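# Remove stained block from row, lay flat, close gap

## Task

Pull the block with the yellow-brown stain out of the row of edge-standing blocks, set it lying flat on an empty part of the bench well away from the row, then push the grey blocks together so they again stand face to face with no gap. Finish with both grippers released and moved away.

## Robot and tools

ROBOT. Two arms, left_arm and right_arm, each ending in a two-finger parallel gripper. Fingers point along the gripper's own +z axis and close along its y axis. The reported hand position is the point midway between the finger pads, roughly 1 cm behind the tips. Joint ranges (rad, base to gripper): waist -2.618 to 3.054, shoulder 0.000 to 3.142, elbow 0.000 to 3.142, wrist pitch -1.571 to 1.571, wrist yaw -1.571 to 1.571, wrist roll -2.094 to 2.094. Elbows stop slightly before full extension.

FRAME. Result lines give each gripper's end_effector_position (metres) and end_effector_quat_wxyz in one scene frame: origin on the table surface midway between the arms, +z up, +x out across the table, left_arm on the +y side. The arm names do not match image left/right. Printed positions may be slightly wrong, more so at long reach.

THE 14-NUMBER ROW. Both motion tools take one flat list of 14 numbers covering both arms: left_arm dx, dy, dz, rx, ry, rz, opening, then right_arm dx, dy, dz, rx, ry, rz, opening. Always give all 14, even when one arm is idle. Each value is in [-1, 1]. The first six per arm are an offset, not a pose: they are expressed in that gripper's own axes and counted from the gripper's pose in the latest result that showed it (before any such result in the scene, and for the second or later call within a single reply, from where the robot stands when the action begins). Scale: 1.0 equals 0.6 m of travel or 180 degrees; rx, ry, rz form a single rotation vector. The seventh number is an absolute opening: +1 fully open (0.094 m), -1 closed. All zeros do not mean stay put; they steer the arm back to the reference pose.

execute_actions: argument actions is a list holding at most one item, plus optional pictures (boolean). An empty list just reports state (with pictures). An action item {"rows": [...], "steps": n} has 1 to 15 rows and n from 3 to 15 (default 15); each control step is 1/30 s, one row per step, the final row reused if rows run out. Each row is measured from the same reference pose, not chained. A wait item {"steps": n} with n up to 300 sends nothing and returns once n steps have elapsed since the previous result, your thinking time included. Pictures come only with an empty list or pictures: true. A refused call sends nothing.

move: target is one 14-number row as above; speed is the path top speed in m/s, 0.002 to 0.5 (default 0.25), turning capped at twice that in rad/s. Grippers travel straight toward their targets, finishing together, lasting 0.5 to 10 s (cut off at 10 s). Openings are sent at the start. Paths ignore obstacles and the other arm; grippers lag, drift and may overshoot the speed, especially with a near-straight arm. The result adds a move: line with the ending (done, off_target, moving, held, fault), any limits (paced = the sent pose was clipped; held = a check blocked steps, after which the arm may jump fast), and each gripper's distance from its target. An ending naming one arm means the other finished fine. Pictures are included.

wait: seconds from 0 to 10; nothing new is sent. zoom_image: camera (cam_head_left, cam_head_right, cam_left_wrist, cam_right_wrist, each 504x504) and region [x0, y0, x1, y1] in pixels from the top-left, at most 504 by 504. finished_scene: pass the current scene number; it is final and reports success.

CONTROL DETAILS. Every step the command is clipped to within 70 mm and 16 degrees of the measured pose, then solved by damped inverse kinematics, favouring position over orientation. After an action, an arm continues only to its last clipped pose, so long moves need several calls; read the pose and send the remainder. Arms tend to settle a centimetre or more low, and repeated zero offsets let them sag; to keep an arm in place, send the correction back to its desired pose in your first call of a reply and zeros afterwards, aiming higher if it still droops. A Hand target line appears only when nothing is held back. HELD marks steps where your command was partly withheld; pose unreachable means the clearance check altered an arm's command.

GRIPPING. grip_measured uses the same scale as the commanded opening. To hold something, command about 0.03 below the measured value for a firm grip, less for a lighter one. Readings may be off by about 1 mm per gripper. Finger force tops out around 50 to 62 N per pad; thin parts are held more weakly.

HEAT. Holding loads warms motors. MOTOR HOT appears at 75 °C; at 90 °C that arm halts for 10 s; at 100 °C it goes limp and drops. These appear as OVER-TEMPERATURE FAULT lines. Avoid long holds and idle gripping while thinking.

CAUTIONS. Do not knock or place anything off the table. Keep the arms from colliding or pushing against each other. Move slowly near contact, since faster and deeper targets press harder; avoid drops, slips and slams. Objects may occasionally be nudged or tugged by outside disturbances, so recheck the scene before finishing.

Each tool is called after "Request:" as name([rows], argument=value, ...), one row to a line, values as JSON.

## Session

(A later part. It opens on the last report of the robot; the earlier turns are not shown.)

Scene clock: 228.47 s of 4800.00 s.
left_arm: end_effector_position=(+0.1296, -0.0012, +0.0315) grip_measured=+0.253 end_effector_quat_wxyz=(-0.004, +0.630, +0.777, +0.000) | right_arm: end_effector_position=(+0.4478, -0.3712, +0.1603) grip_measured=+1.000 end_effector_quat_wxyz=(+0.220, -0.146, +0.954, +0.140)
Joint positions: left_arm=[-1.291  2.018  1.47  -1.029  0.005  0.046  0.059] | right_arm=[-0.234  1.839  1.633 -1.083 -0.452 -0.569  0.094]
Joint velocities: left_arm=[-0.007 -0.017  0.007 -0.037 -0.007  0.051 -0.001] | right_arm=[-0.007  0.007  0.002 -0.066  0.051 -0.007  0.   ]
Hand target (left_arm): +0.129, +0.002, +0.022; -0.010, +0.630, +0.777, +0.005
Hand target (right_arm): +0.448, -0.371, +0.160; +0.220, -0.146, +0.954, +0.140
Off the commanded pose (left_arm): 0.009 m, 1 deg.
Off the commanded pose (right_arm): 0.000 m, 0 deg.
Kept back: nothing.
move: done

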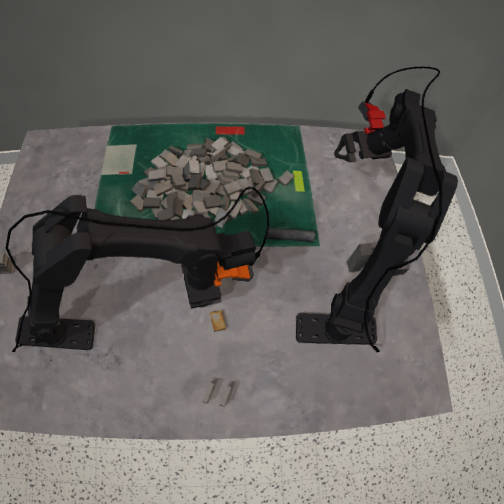

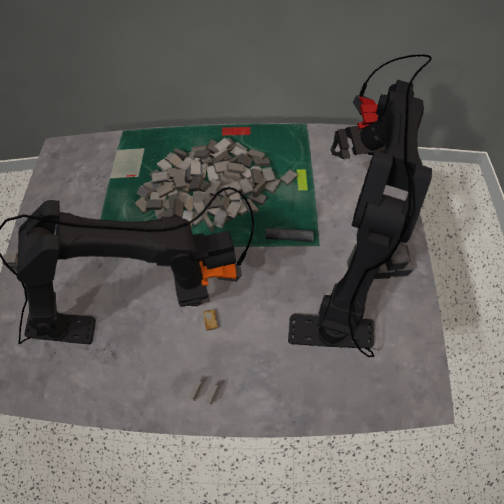

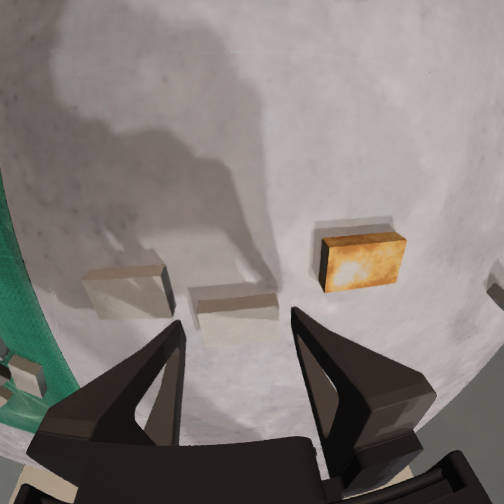

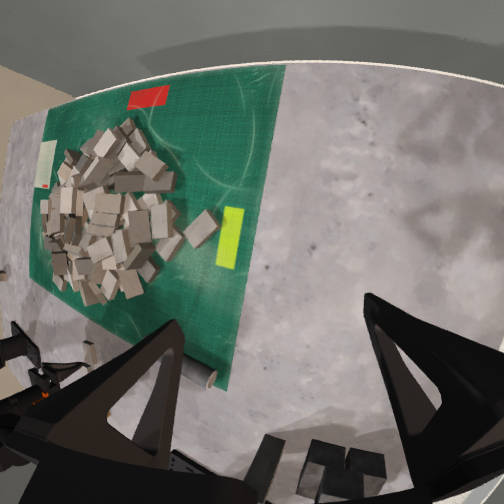

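Request:
move(target=[-0.005,0,0.028,0,0,0,0.25,0,0,0,0,0,0,1], speed=0.06)

Request:
move(target=[0,0,0,0,0,0,-0.2,0,0,0,0,0,0,1])

Request:
move(target=[0,0,-0.1,0,0,0,-0.2,0,0,0,0,0,0,1], speed=0.15)

Scene clock: 230.07 s of 4800.00 s.
left_arm: end_effector_position=(+0.1318, -0.0094, +0.0270) grip_measured=+0.253 end_effector_quat_wxyz=(+0.006, +0.630, +0.777, -0.008) | right_arm: end_effector_position=(+0.4478, -0.3713, +0.1603) grip_measured=+1.000 end_effector_quat_wxyz=(+0.220, -0.146, +0.954, +0.140)
Joint positions: left_arm=[-1.291  2.031  1.47  -0.99   0.005  0.046  0.059] | right_arm=[-0.234  1.839  1.633 -1.083 -0.452 -0.569  0.094]
Joint velocities: left_arm=[ 0.002  0.012  0.002  0.007 -0.022 -0.007 -0.001] | right_arm=[ 0.012  0.002 -0.012  0.037  0.037 -0.037  0.   ]
Hand target (left_arm): +0.130, -0.004, +0.015; -0.004, +0.630, +0.777, +0.000
Hand target (right_arm): +0.448, -0.371, +0.160; +0.220, -0.146, +0.954, +0.140
Off the commanded pose (left_arm): 0.013 m, 1 deg.
Off the commanded pose (right_arm): 0.000 m, 0 deg.
Kept back: nothing.
move: off_target (left_arm)

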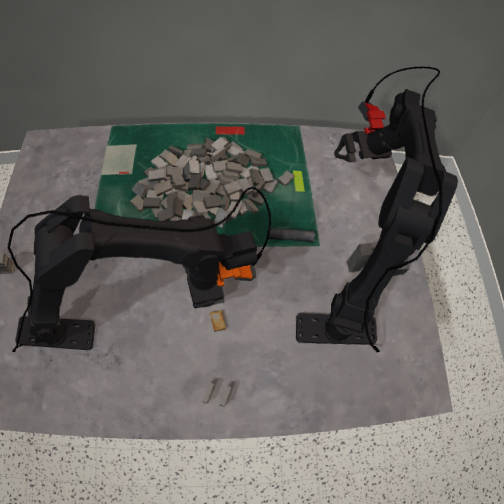

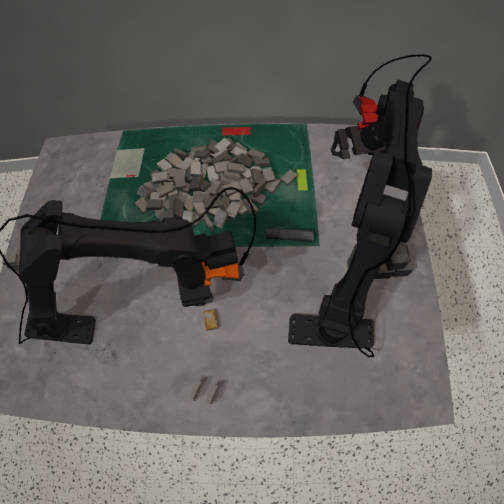

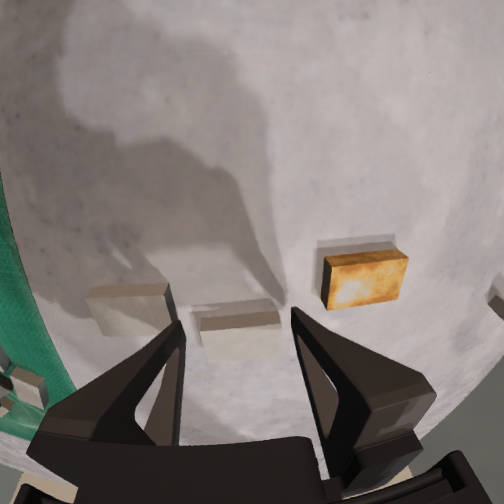

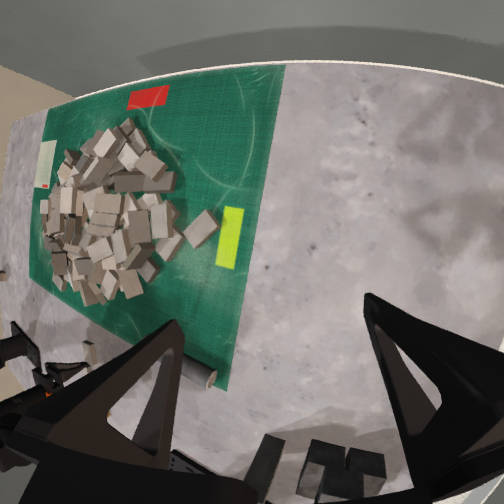

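Scene clock: 230.57 s of 4800.00 s.
left_arm: end_effector_position=(+0.1317, -0.0094, +0.0270) grip_measured=-0.141 end_effector_quat_wxyz=(+0.006, +0.630, +0.777, -0.008) | right_arm: end_effector_position=(+0.4478, -0.3714, +0.1602) grip_measured=+1.000 end_effector_quat_wxyz=(+0.220, -0.146, +0.954, +0.140)
Joint positions: left_arm=[-1.291  2.031  1.47  -0.99   0.005  0.046  0.04 ] | right_arm=[-0.234  1.839  1.633 -1.083 -0.451 -0.569  0.094]
Joint velocities: left_arm=[-0.007  0.007 -0.007 -0.037  0.051  0.022 -0.001] | right_arm=[-0.032  0.002  0.002 -0.095 -0.037 -0.007  0.   ]
Hand target (left_arm): +0.132, -0.009, +0.027; +0.006, +0.630, +0.777, -0.008
Hand target (right_arm): +0.448, -0.371, +0.160; +0.220, -0.146, +0.954, +0.140
Off the commanded pose (left_arm): 0.000 m, 0 deg.
Off the commanded pose (right_arm): 0.000 m, 0 deg.
Kept back: nothing.
move: done

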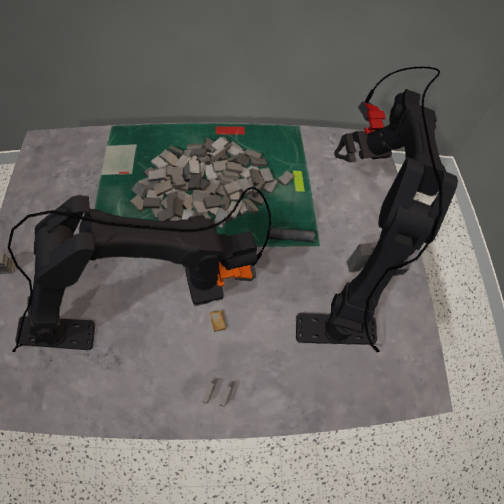

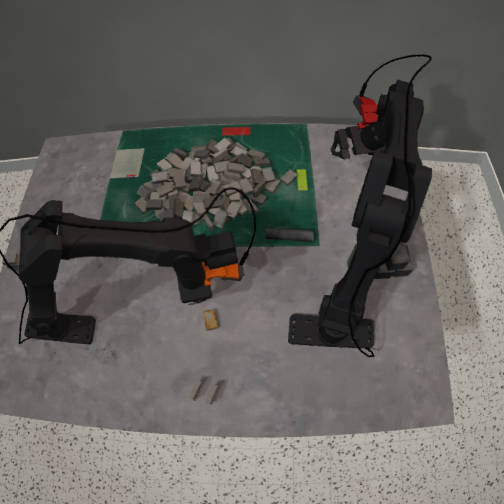

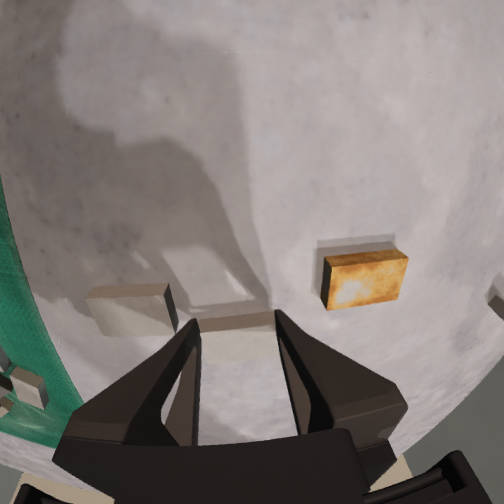

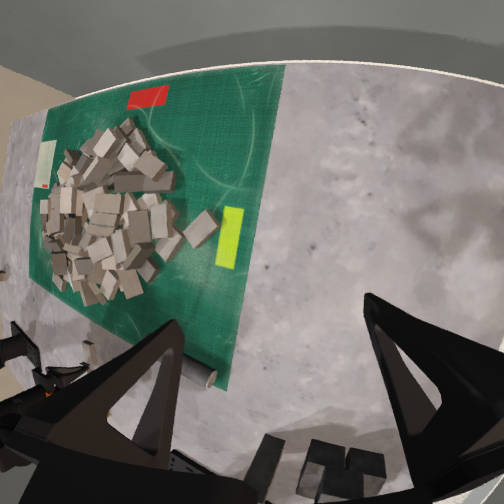

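Scene clock: 231.63 s of 4800.00 s.
left_arm: end_effector_position=(+0.1311, -0.0072, +0.0771) grip_measured=-0.141 end_effector_quat_wxyz=(+0.001, +0.630, +0.777, -0.004) | right_arm: end_effector_position=(+0.4478, -0.3715, +0.1602) grip_measured=+1.000 end_effector_quat_wxyz=(+0.219, -0.146, +0.954, +0.140)
Joint positions: left_arm=[-1.291  1.99   1.613 -1.187  0.005  0.046  0.04 ] | right_arm=[-0.234  1.839  1.633 -1.083 -0.45  -0.569  0.094]
Joint velocities: left_arm=[-0.002 -0.002 -0.012  0.081  0.022 -0.037 -0.   ] | right_arm=[-0.012 -0.002  0.002 -0.037 -0.037  0.051  0.   ]
Hand target (left_arm): +0.131, -0.009, +0.087; +0.006, +0.630, +0.777, -0.008
Hand target (right_arm): +0.448, -0.371, +0.160; +0.220, -0.146, +0.954, +0.140
Off the commanded pose (left_arm): 0.010 m, 1 deg.
Off the commanded pose (right_arm): 0.000 m, 0 deg.
Kept back: nothing.
move: done

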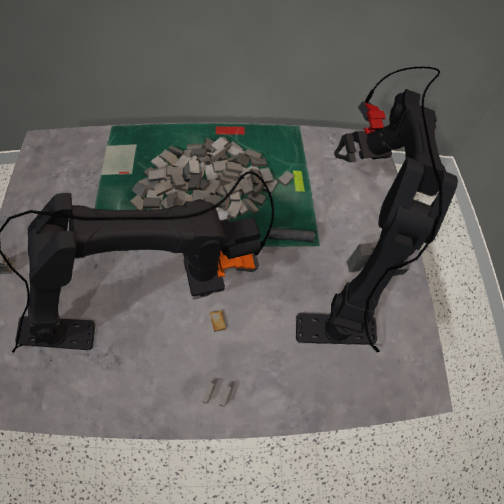

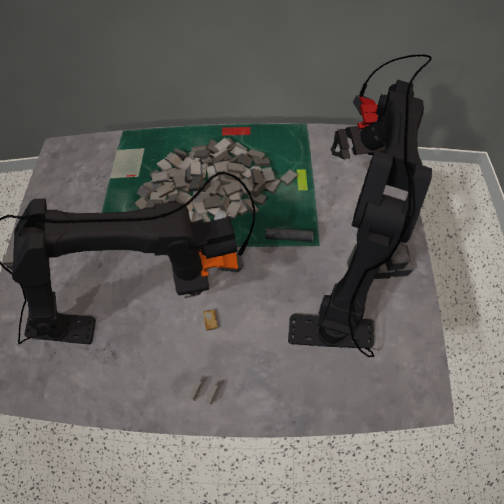

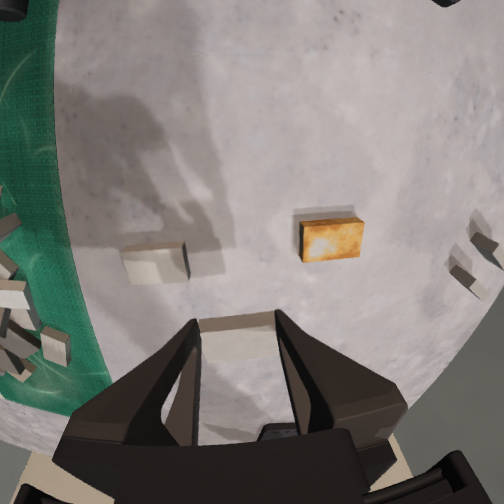

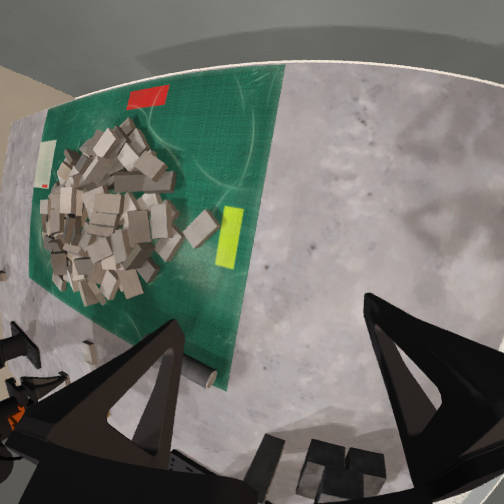

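Request:
move(target=[0.106,-0.358,-0.035,0,0,0.197,-0.25,0,0,0,0,0,0,1])

Request:
move(target=[0,0,0,0,-0.49,0,-0.25,0,0,0,0,0,0,1])

Scene clock: 233.77 s of 4800.00 s.
left_arm: end_effector_position=(-0.0935, +0.0117, +0.0959) grip_measured=-0.141 end_effector_quat_wxyz=(-0.001, +0.834, +0.552, -0.010) | right_arm: end_effector_position=(+0.4478, -0.3715, +0.1602) grip_measured=+1.000 end_effector_quat_wxyz=(+0.219, -0.146, +0.955, +0.139)
Joint positions: left_arm=[-1.897  1.942  1.621 -1.234  0.013  0.049  0.04 ] | right_arm=[-0.234  1.839  1.633 -1.083 -0.45  -0.569  0.094]
Joint velocities: left_arm=[-0.002 -0.002 -0.002  0.007  0.081 -0.037  0.   ] | right_arm=[-0.012 -0.002  0.012 -0.037  0.022  0.022  0.   ]
Hand target (left_arm): -0.094, +0.010, +0.098; -0.003, +0.836, +0.548, -0.007
Hand target (right_arm): +0.448, -0.371, +0.160; +0.219, -0.146, +0.954, +0.140
Off the commanded pose (left_arm): 0.003 m, 1 deg.
Off the commanded pose (right_arm): 0.000 m, 0 deg.
Kept back: nothing.
move: done

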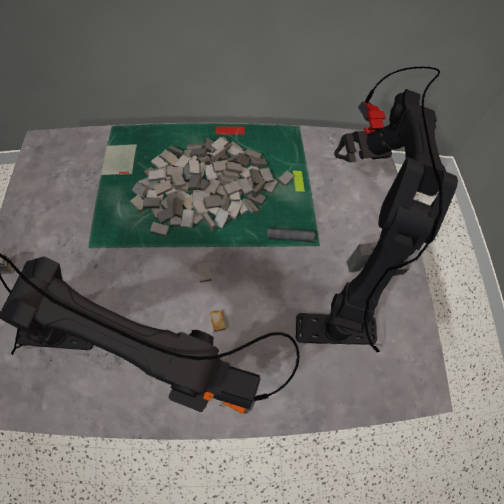

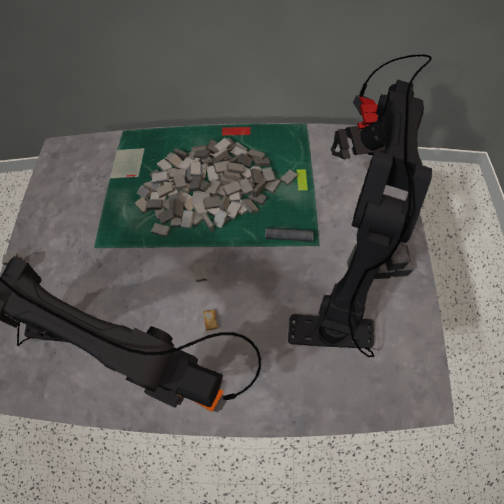

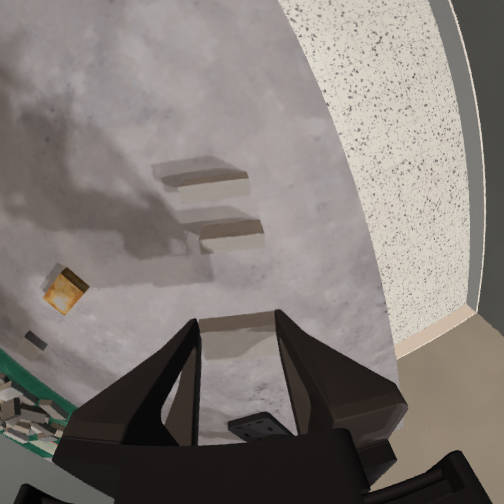

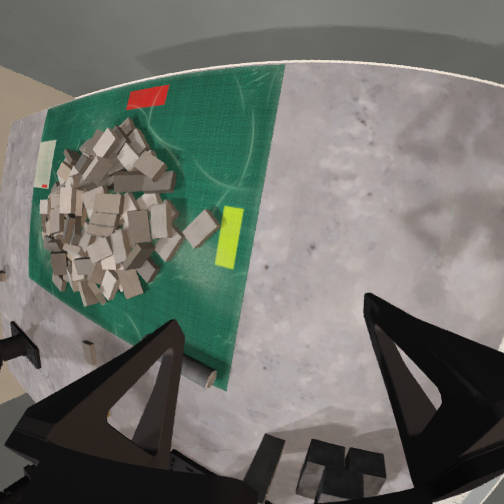

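Scene clock: 237.53 s of 4800.00 s.
left_arm: end_effector_position=(-0.0971, +0.0106, +0.0984) grip_measured=-0.141 end_effector_quat_wxyz=(+0.370, +0.625, +0.403, -0.557) | right_arm: end_effector_position=(+0.4477, -0.3716, +0.1601) grip_measured=+1.000 end_effector_quat_wxyz=(+0.219, -0.146, +0.955, +0.139)
Joint positions: left_arm=[-1.871  1.827  0.173  1.546  0.085  0.024  0.04 ] | right_arm=[-0.234  1.839  1.633 -1.083 -0.449 -0.569  0.094]
Joint velocities: left_arm=[-0.002  0.012  0.007 -0.007 -0.007 -0.022  0.   ] | right_arm=[ 0.002 -0.007  0.012 -0.007 -0.037 -0.007  0.   ]
Hand target (left_arm): -0.093, +0.012, +0.097; +0.369, +0.621, +0.407, -0.558
Hand target (right_arm): +0.448, -0.372, +0.160; +0.219, -0.146, +0.955, +0.139
Off the commanded pose (left_arm): 0.005 m, 6 deg.
Off the commanded pose (right_arm): 0.000 m, 0 deg.
joint sent to its limit (left arm) — the command would take joint 4 (wrist pitch) past its upper limit, so that joint was sent only as far as its limit.
Kept back: nothing.
move: off_target (left_arm)

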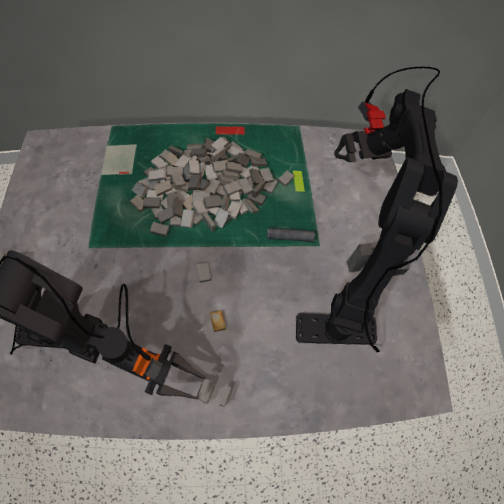

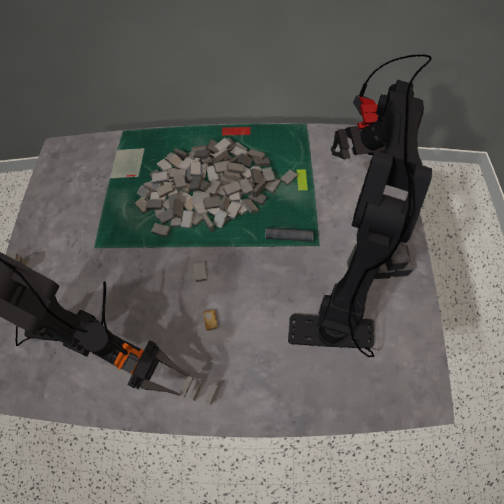

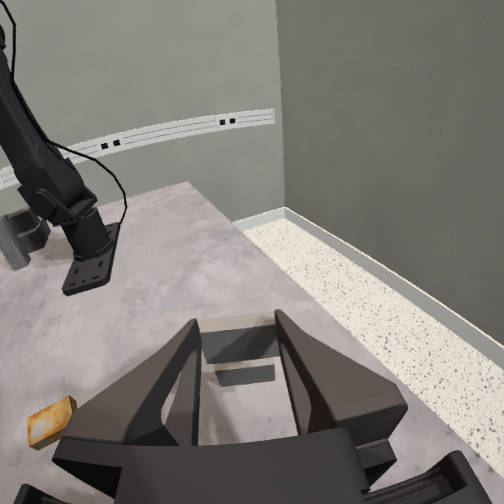

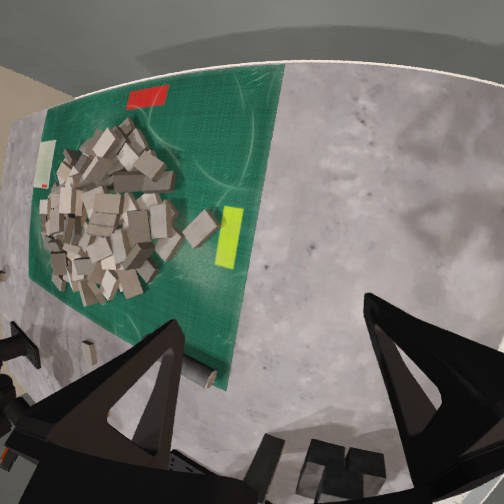

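Request:
move(target=[0.075,0,-0.02,0,0,0,-0.25,0,0,0,0,0,0,1], speed=0.08)

Scene clock: 238.67 s of 4800.00 s.
left_arm: end_effector_position=(-0.0939, +0.0211, +0.0607) grip_measured=-0.141 end_effector_quat_wxyz=(+0.344, +0.654, +0.424, -0.523) | right_arm: end_effector_position=(+0.4477, -0.3717, +0.1601) grip_measured=+1.000 end_effector_quat_wxyz=(+0.219, -0.146, +0.955, +0.139)
Joint positions: left_arm=[-1.871  1.92   0.147  1.554  0.086  0.025  0.04 ] | right_arm=[-0.234  1.839  1.633 -1.083 -0.449 -0.569  0.094]
Joint velocities: left_arm=[-0.007 -0.012  0.007  0.022  0.066 -0.022 -0.   ] | right_arm=[-0.002  0.007 -0.007 -0.051 -0.037  0.007  0.   ]
Hand target (left_arm): -0.090, +0.026, +0.056; +0.342, +0.660, +0.425, -0.517
Hand target (right_arm): +0.448, -0.372, +0.160; +0.219, -0.146, +0.955, +0.139
Off the commanded pose (left_arm): 0.008 m, 6 deg.
Off the commanded pose (right_arm): 0.000 m, 0 deg.
joint sent to its limit (left arm) — the command would take joint 4 (wrist pitch) past its upper limit, so that joint was sent only as far as its limit.
Kept back: nothing.
move: off_target (left_arm)

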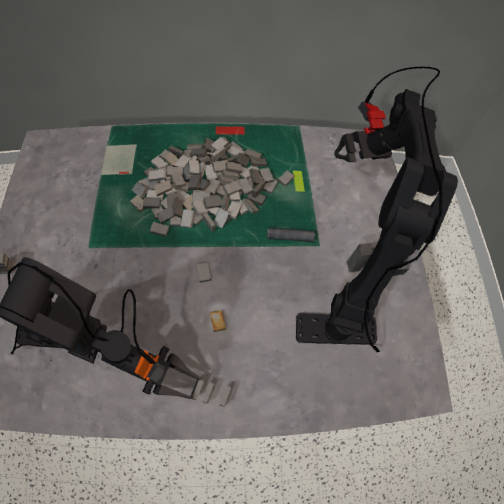

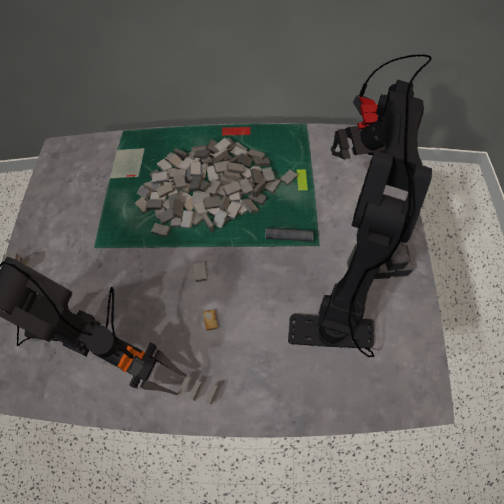

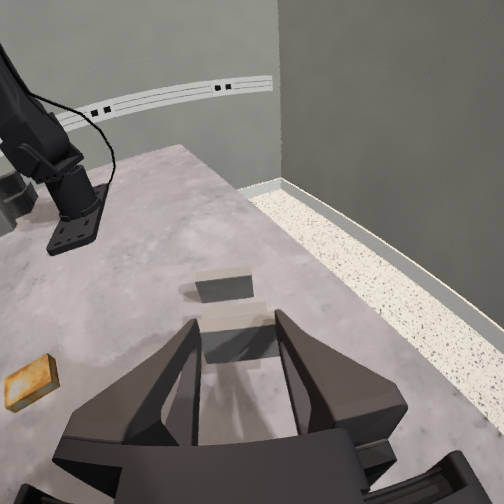

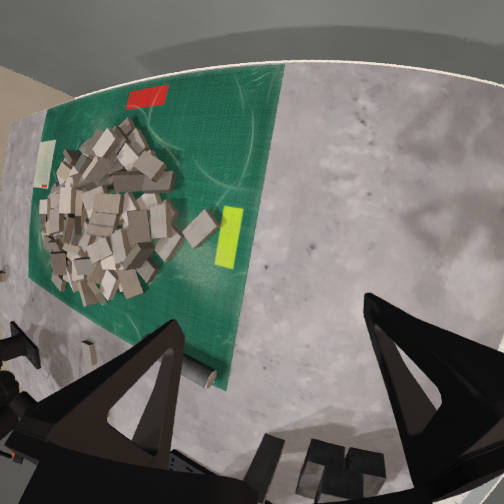

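Request:
move(target=[0.05,0,0.015,0,0,0,-0.25,0,0,0,0,0,0,1], speed=0.06)

Scene clock: 239.70 s of 4800.00 s.
left_arm: end_effector_position=(-0.0946, +0.0203, +0.0415) grip_measured=-0.141 end_effector_quat_wxyz=(+0.332, +0.666, +0.431, -0.510) | right_arm: end_effector_position=(+0.4477, -0.3718, +0.1601) grip_measured=+1.000 end_effector_quat_wxyz=(+0.219, -0.146, +0.955, +0.139)
Joint positions: left_arm=[-1.871  2.005  0.165  1.578  0.089  0.026  0.04 ] | right_arm=[-0.234  1.839  1.633 -1.083 -0.448 -0.569  0.094]
Joint velocities: left_arm=[-0.022  0.002 -0.002  0.022 -0.051 -0.066 -0.001] | right_arm=[ 0.002  0.002  0.012 -0.037 -0.066 -0.007  0.   ]
Hand target (left_arm): -0.095, +0.019, +0.030; +0.326, +0.674, +0.436, -0.499
Hand target (right_arm): +0.448, -0.372, +0.160; +0.219, -0.146, +0.955, +0.139
Off the commanded pose (left_arm): 0.012 m, 3 deg.
Off the commanded pose (right_arm): 0.000 m, 0 deg.
joint sent to its limit (left arm) — the command would take joint 4 (wrist pitch) past its upper limit, so that joint was sent only as far as its limit.
Kept back: nothing.
move: off_target (left_arm)

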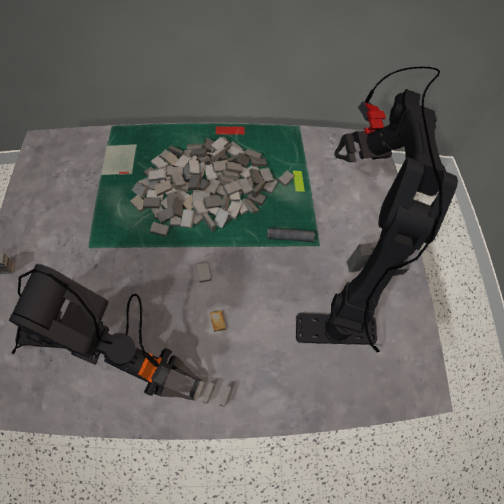

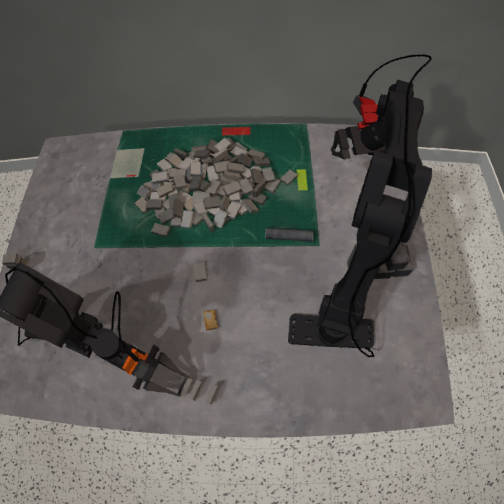

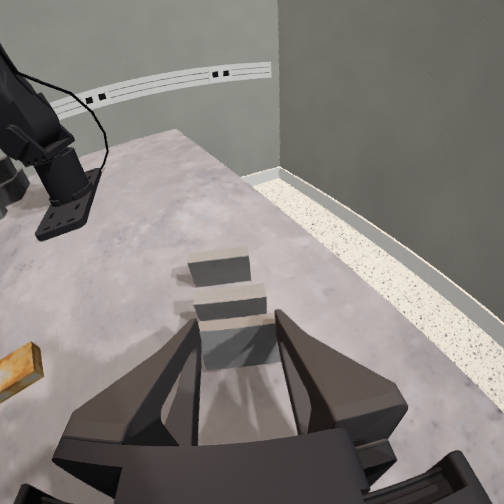

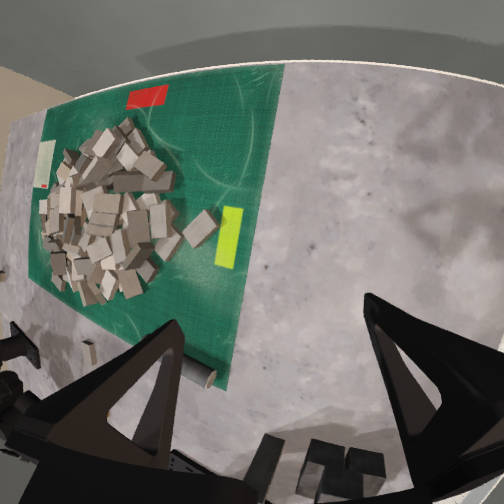

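Request:
move(target=[0.035,0,0.008,0,0,0,-0.25,0,0,0,0,0,0,1], speed=0.04)

Scene clock: 240.73 s of 4800.00 s.
left_arm: end_effector_position=(-0.0959, +0.0176, +0.0406) grip_measured=-0.141 end_effector_quat_wxyz=(+0.332, +0.666, +0.431, -0.511) | right_arm: end_effector_position=(+0.4477, -0.3718, +0.1600) grip_measured=+1.000 end_effector_quat_wxyz=(+0.219, -0.146, +0.955, +0.139)
Joint positions: left_arm=[-1.871  2.016  0.177  1.578  0.09   0.027  0.04 ] | right_arm=[-0.234  1.839  1.633 -1.083 -0.448 -0.569  0.094]
Joint velocities: left_arm=[-0.027 -0.022 -0.002  0.022 -0.037 -0.007 -0.   ] | right_arm=[ 0.002  0.007 -0.012  0.037  0.022  0.022  0.   ]
Hand target (left_arm): -0.094, +0.022, +0.021; +0.319, +0.680, +0.440, -0.492
Hand target (right_arm): +0.448, -0.372, +0.160; +0.219, -0.146, +0.955, +0.139
Off the commanded pose (left_arm): 0.021 m, 0 deg.
Off the commanded pose (right_arm): 0.000 m, 0 deg.
joint sent to its limit (left arm) — the command would take joint 4 (wrist pitch) past its upper limit, so that joint was sent only as far as its limit.
Kept back: nothing.
move: off_target (left_arm)

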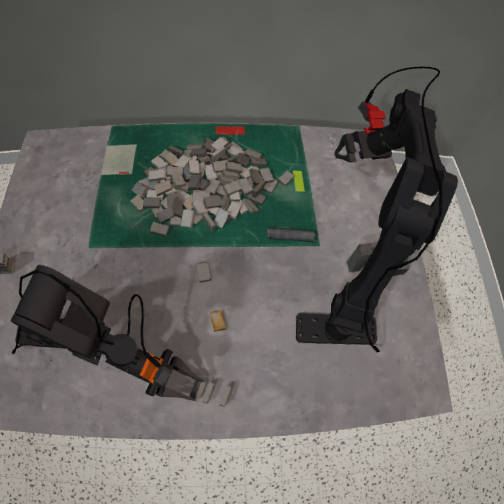

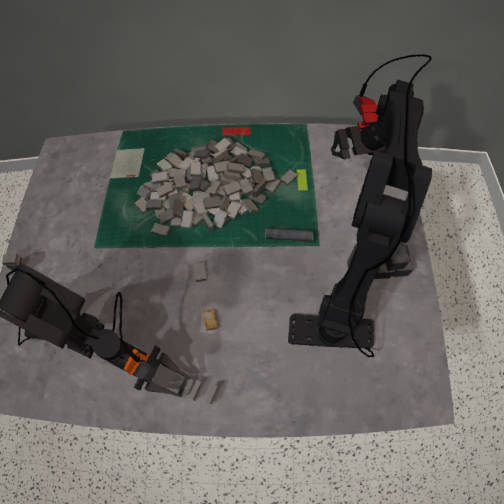

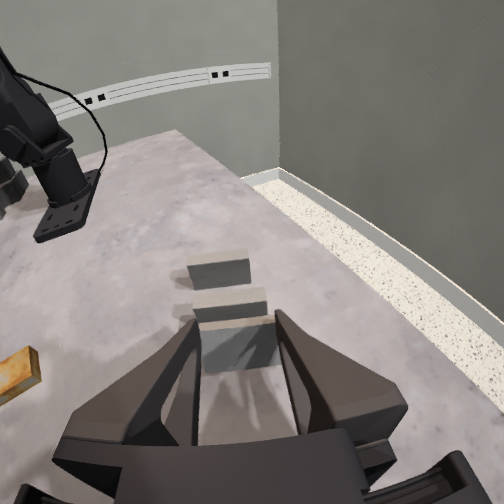

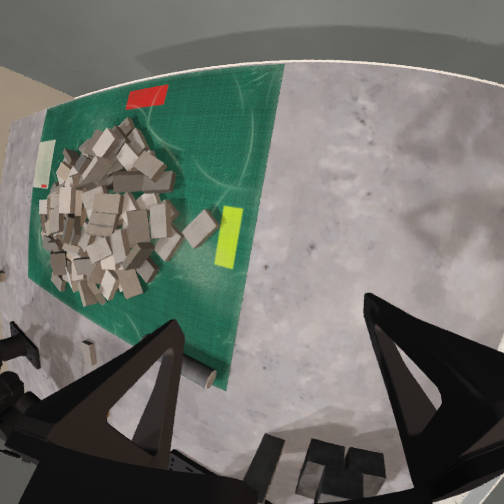

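Request:
move(target=[0,0,0,0,0,0,0.3,0,0,0,0,0,0,1], speed=0.05)

Request:
move(target=[-0.04,0,-0.06,0,0,0,0.3,0,0,0,0,0,0,1], speed=0.1)

Request:
move(target=[-0.06,0,0,0,0.44,0,1,0,0,0,0,0,0,1])

Scene clock: 241.67 s of 4800.00 s.
left_arm: end_effector_position=(-0.0959, +0.0175, +0.0408) grip_measured=+0.297 end_effector_quat_wxyz=(+0.333, +0.666, +0.430, -0.511) | right_arm: end_effector_position=(+0.4477, -0.3719, +0.1600) grip_measured=+1.000 end_effector_quat_wxyz=(+0.219, -0.146, +0.955, +0.138)
Joint positions: left_arm=[-1.871  2.015  0.177  1.578  0.09   0.027  0.061] | right_arm=[-0.234  1.839  1.633 -1.083 -0.447 -0.569  0.094]
Joint velocities: left_arm=[-0.007  0.002 -0.012  0.022  0.095 -0.066  0.001] | right_arm=[-0.002  0.002  0.012 -0.11   0.007  0.007  0.   ]
Hand target (left_arm): -0.096, +0.018, +0.041; +0.332, +0.666, +0.431, -0.510
Hand target (right_arm): +0.448, -0.372, +0.160; +0.219, -0.146, +0.955, +0.138
Off the commanded pose (left_arm): 0.000 m, 0 deg.
Off the commanded pose (right_arm): 0.000 m, 0 deg.
joint sent to its limit (left arm) — the command would take joint 4 (wrist pitch) past its upper limit, so that joint was sent only as far as its limit.
Kept back: nothing.
move: done

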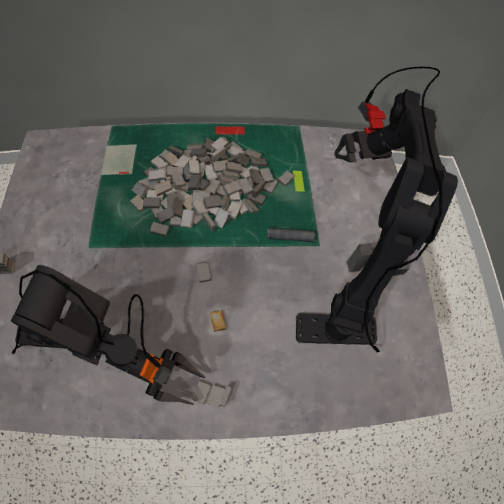

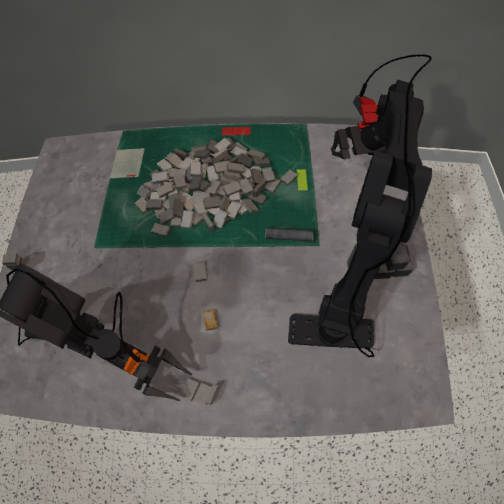

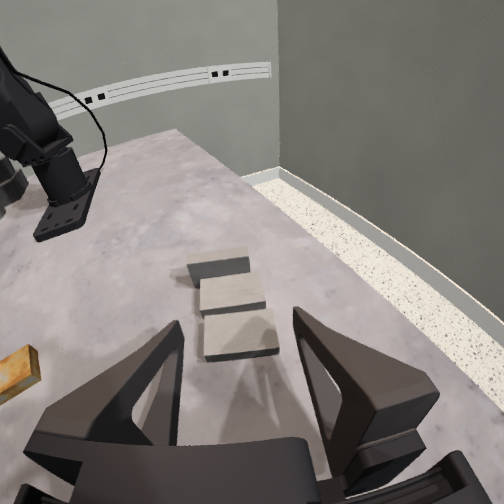

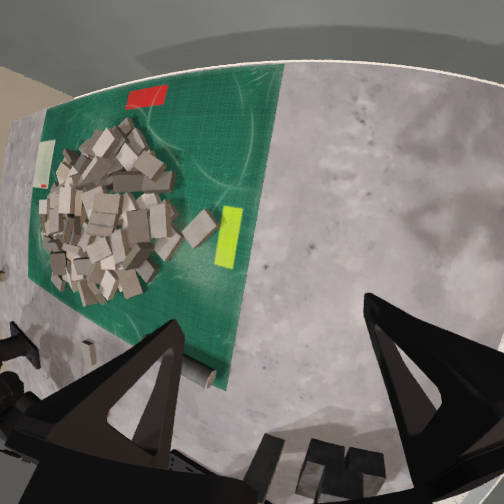

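Scene clock: 242.90 s of 4800.00 s.
left_arm: end_effector_position=(-0.0896, +0.0390, +0.0806) grip_measured=+0.297 end_effector_quat_wxyz=(+0.339, +0.659, +0.423, -0.522) | right_arm: end_effector_position=(+0.4477, -0.3720, +0.1600) grip_measured=+1.000 end_effector_quat_wxyz=(+0.219, -0.146, +0.955, +0.138)
Joint positions: left_arm=[-1.871  1.654  0.085  1.341  0.096  0.027  0.061] | right_arm=[-0.234  1.839  1.633 -1.083 -0.447 -0.569  0.094]
Joint velocities: left_arm=[-0.012 -0.007 -0.012 -0.007 -0.007 -0.007 -0.   ] | right_arm=[-0.002  0.007  0.007  0.022  0.022 -0.037  0.   ]
Hand target (left_arm): -0.085, +0.044, +0.074; +0.333, +0.665, +0.430, -0.511
Hand target (right_arm): +0.448, -0.372, +0.160; +0.219, -0.146, +0.955, +0.138
Off the commanded pose (left_arm): 0.010 m, 2 deg.
Off the commanded pose (right_arm): 0.000 m, 0 deg.
Kept back: nothing.
move: done

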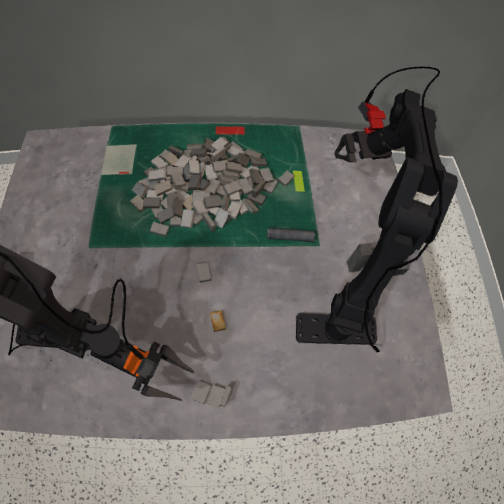

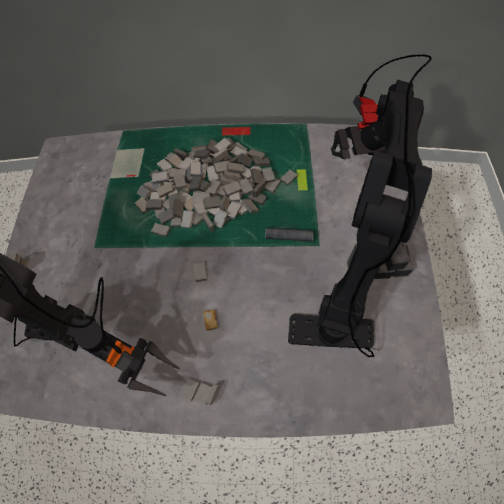

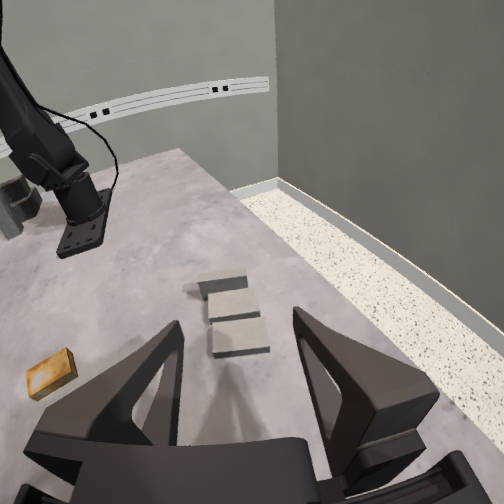

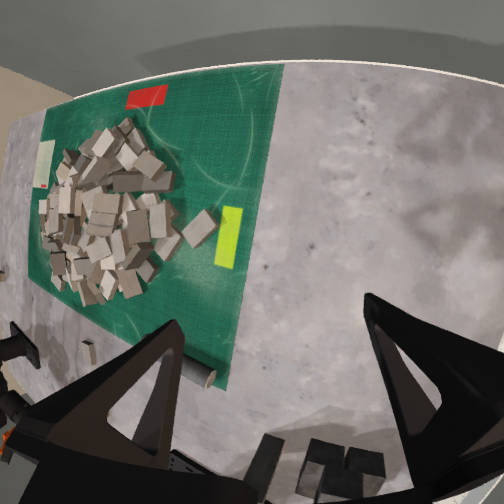

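Scene clock: 246.37 s of 4800.00 s.
left_arm: end_effector_position=(-0.0896, +0.0315, +0.1141) grip_measured=+1.000 end_effector_quat_wxyz=(-0.014, +0.836, +0.549, +0.007) | right_arm: end_effector_position=(+0.4477, -0.3721, +0.1599) grip_measured=+1.000 end_effector_quat_wxyz=(+0.219, -0.146, +0.955, +0.138)
Joint positions: left_arm=[-1.906  1.902  1.639 -1.335  0.014  0.048  0.094] | right_arm=[-0.234  1.839  1.633 -1.083 -0.447 -0.569  0.094]
Joint velocities: left_arm=[ 0.002 -0.007  0.002 -0.022 -0.007  0.022  0.   ] | right_arm=[-0.007 -0.007 -0.002 -0.022 -0.022 -0.022  0.   ]
Hand target (left_arm): -0.093, +0.031, +0.115; -0.014, +0.839, +0.544, +0.013
Hand target (right_arm): +0.448, -0.372, +0.160; +0.219, -0.146, +0.955, +0.138
Off the commanded pose (left_arm): 0.004 m, 2 deg.
Off the commanded pose (right_arm): 0.000 m, 0 deg.
Kept back: nothing.
move: done

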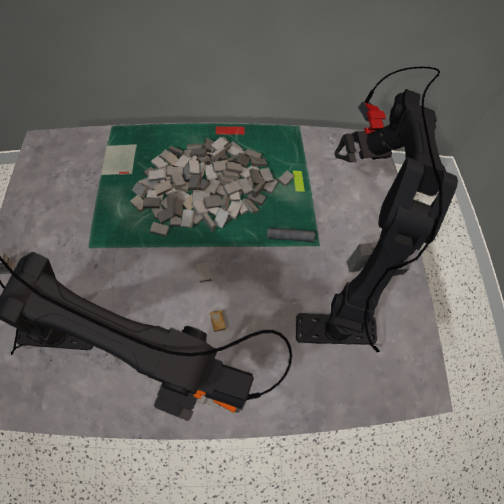

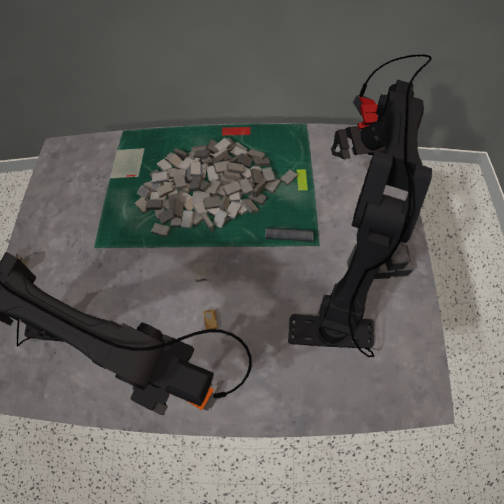

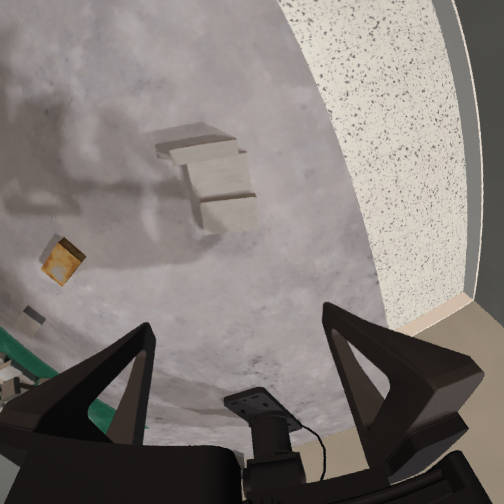

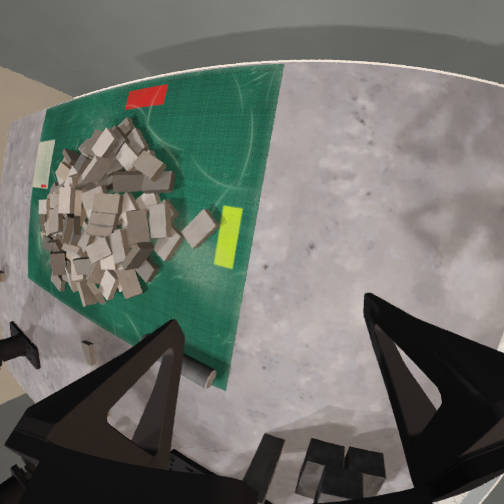

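Request:
move(target=[-0.08,0.012,0.06,0,0,0.5,1,0,0,0,0,0,0,1])

Scene clock: 250.40 s of 4800.00 s.
left_arm: end_effector_position=(-0.1033, -0.0051, +0.0778) grip_measured=+1.000 end_effector_quat_wxyz=(-0.021, +0.979, -0.202, -0.004) | right_arm: end_effector_position=(+0.4476, -0.3721, +0.1599) grip_measured=+1.000 end_effector_quat_wxyz=(+0.219, -0.146, +0.955, +0.138)
Joint positions: left_arm=[-1.906  2.082  1.751 -1.28   0.014  1.618  0.094] | right_arm=[-0.234  1.839  1.633 -1.083 -0.446 -0.569  0.094]
Joint velocities: left_arm=[-0.007  0.012 -0.012 -0.022 -0.037  0.037  0.   ] | right_arm=[ 0.012 -0.002  0.002 -0.066  0.037  0.037  0.   ]
Hand target (left_arm): -0.101, -0.014, +0.076; -0.014, +0.979, -0.203, -0.005
Hand target (right_arm): +0.448, -0.372, +0.160; +0.219, -0.146, +0.955, +0.138
Off the commanded pose (left_arm): 0.009 m, 1 deg.
Off the commanded pose (right_arm): 0.000 m, 0 deg.
Kept back: nothing.
move: done

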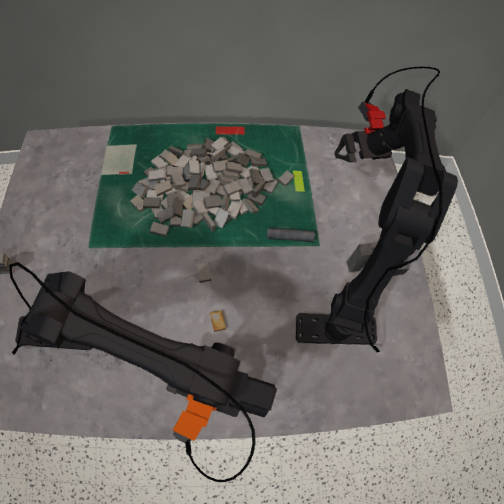

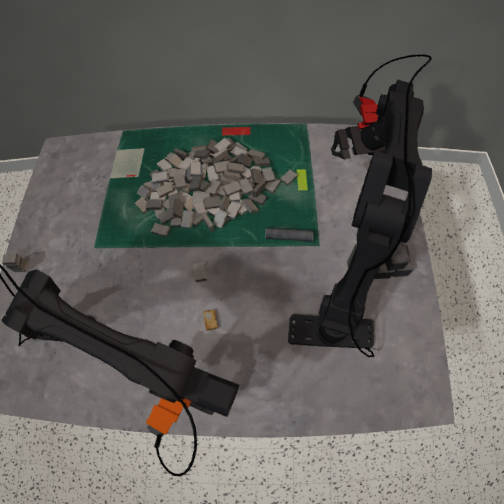

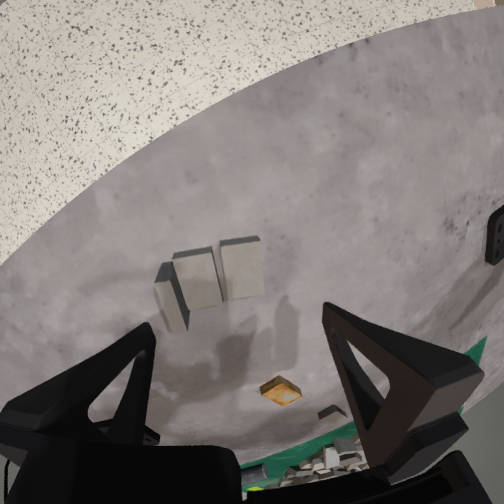

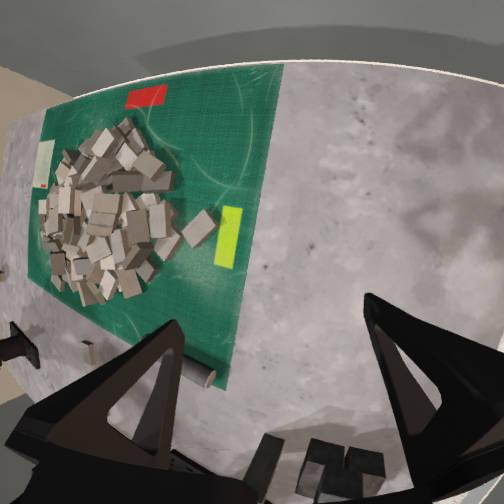

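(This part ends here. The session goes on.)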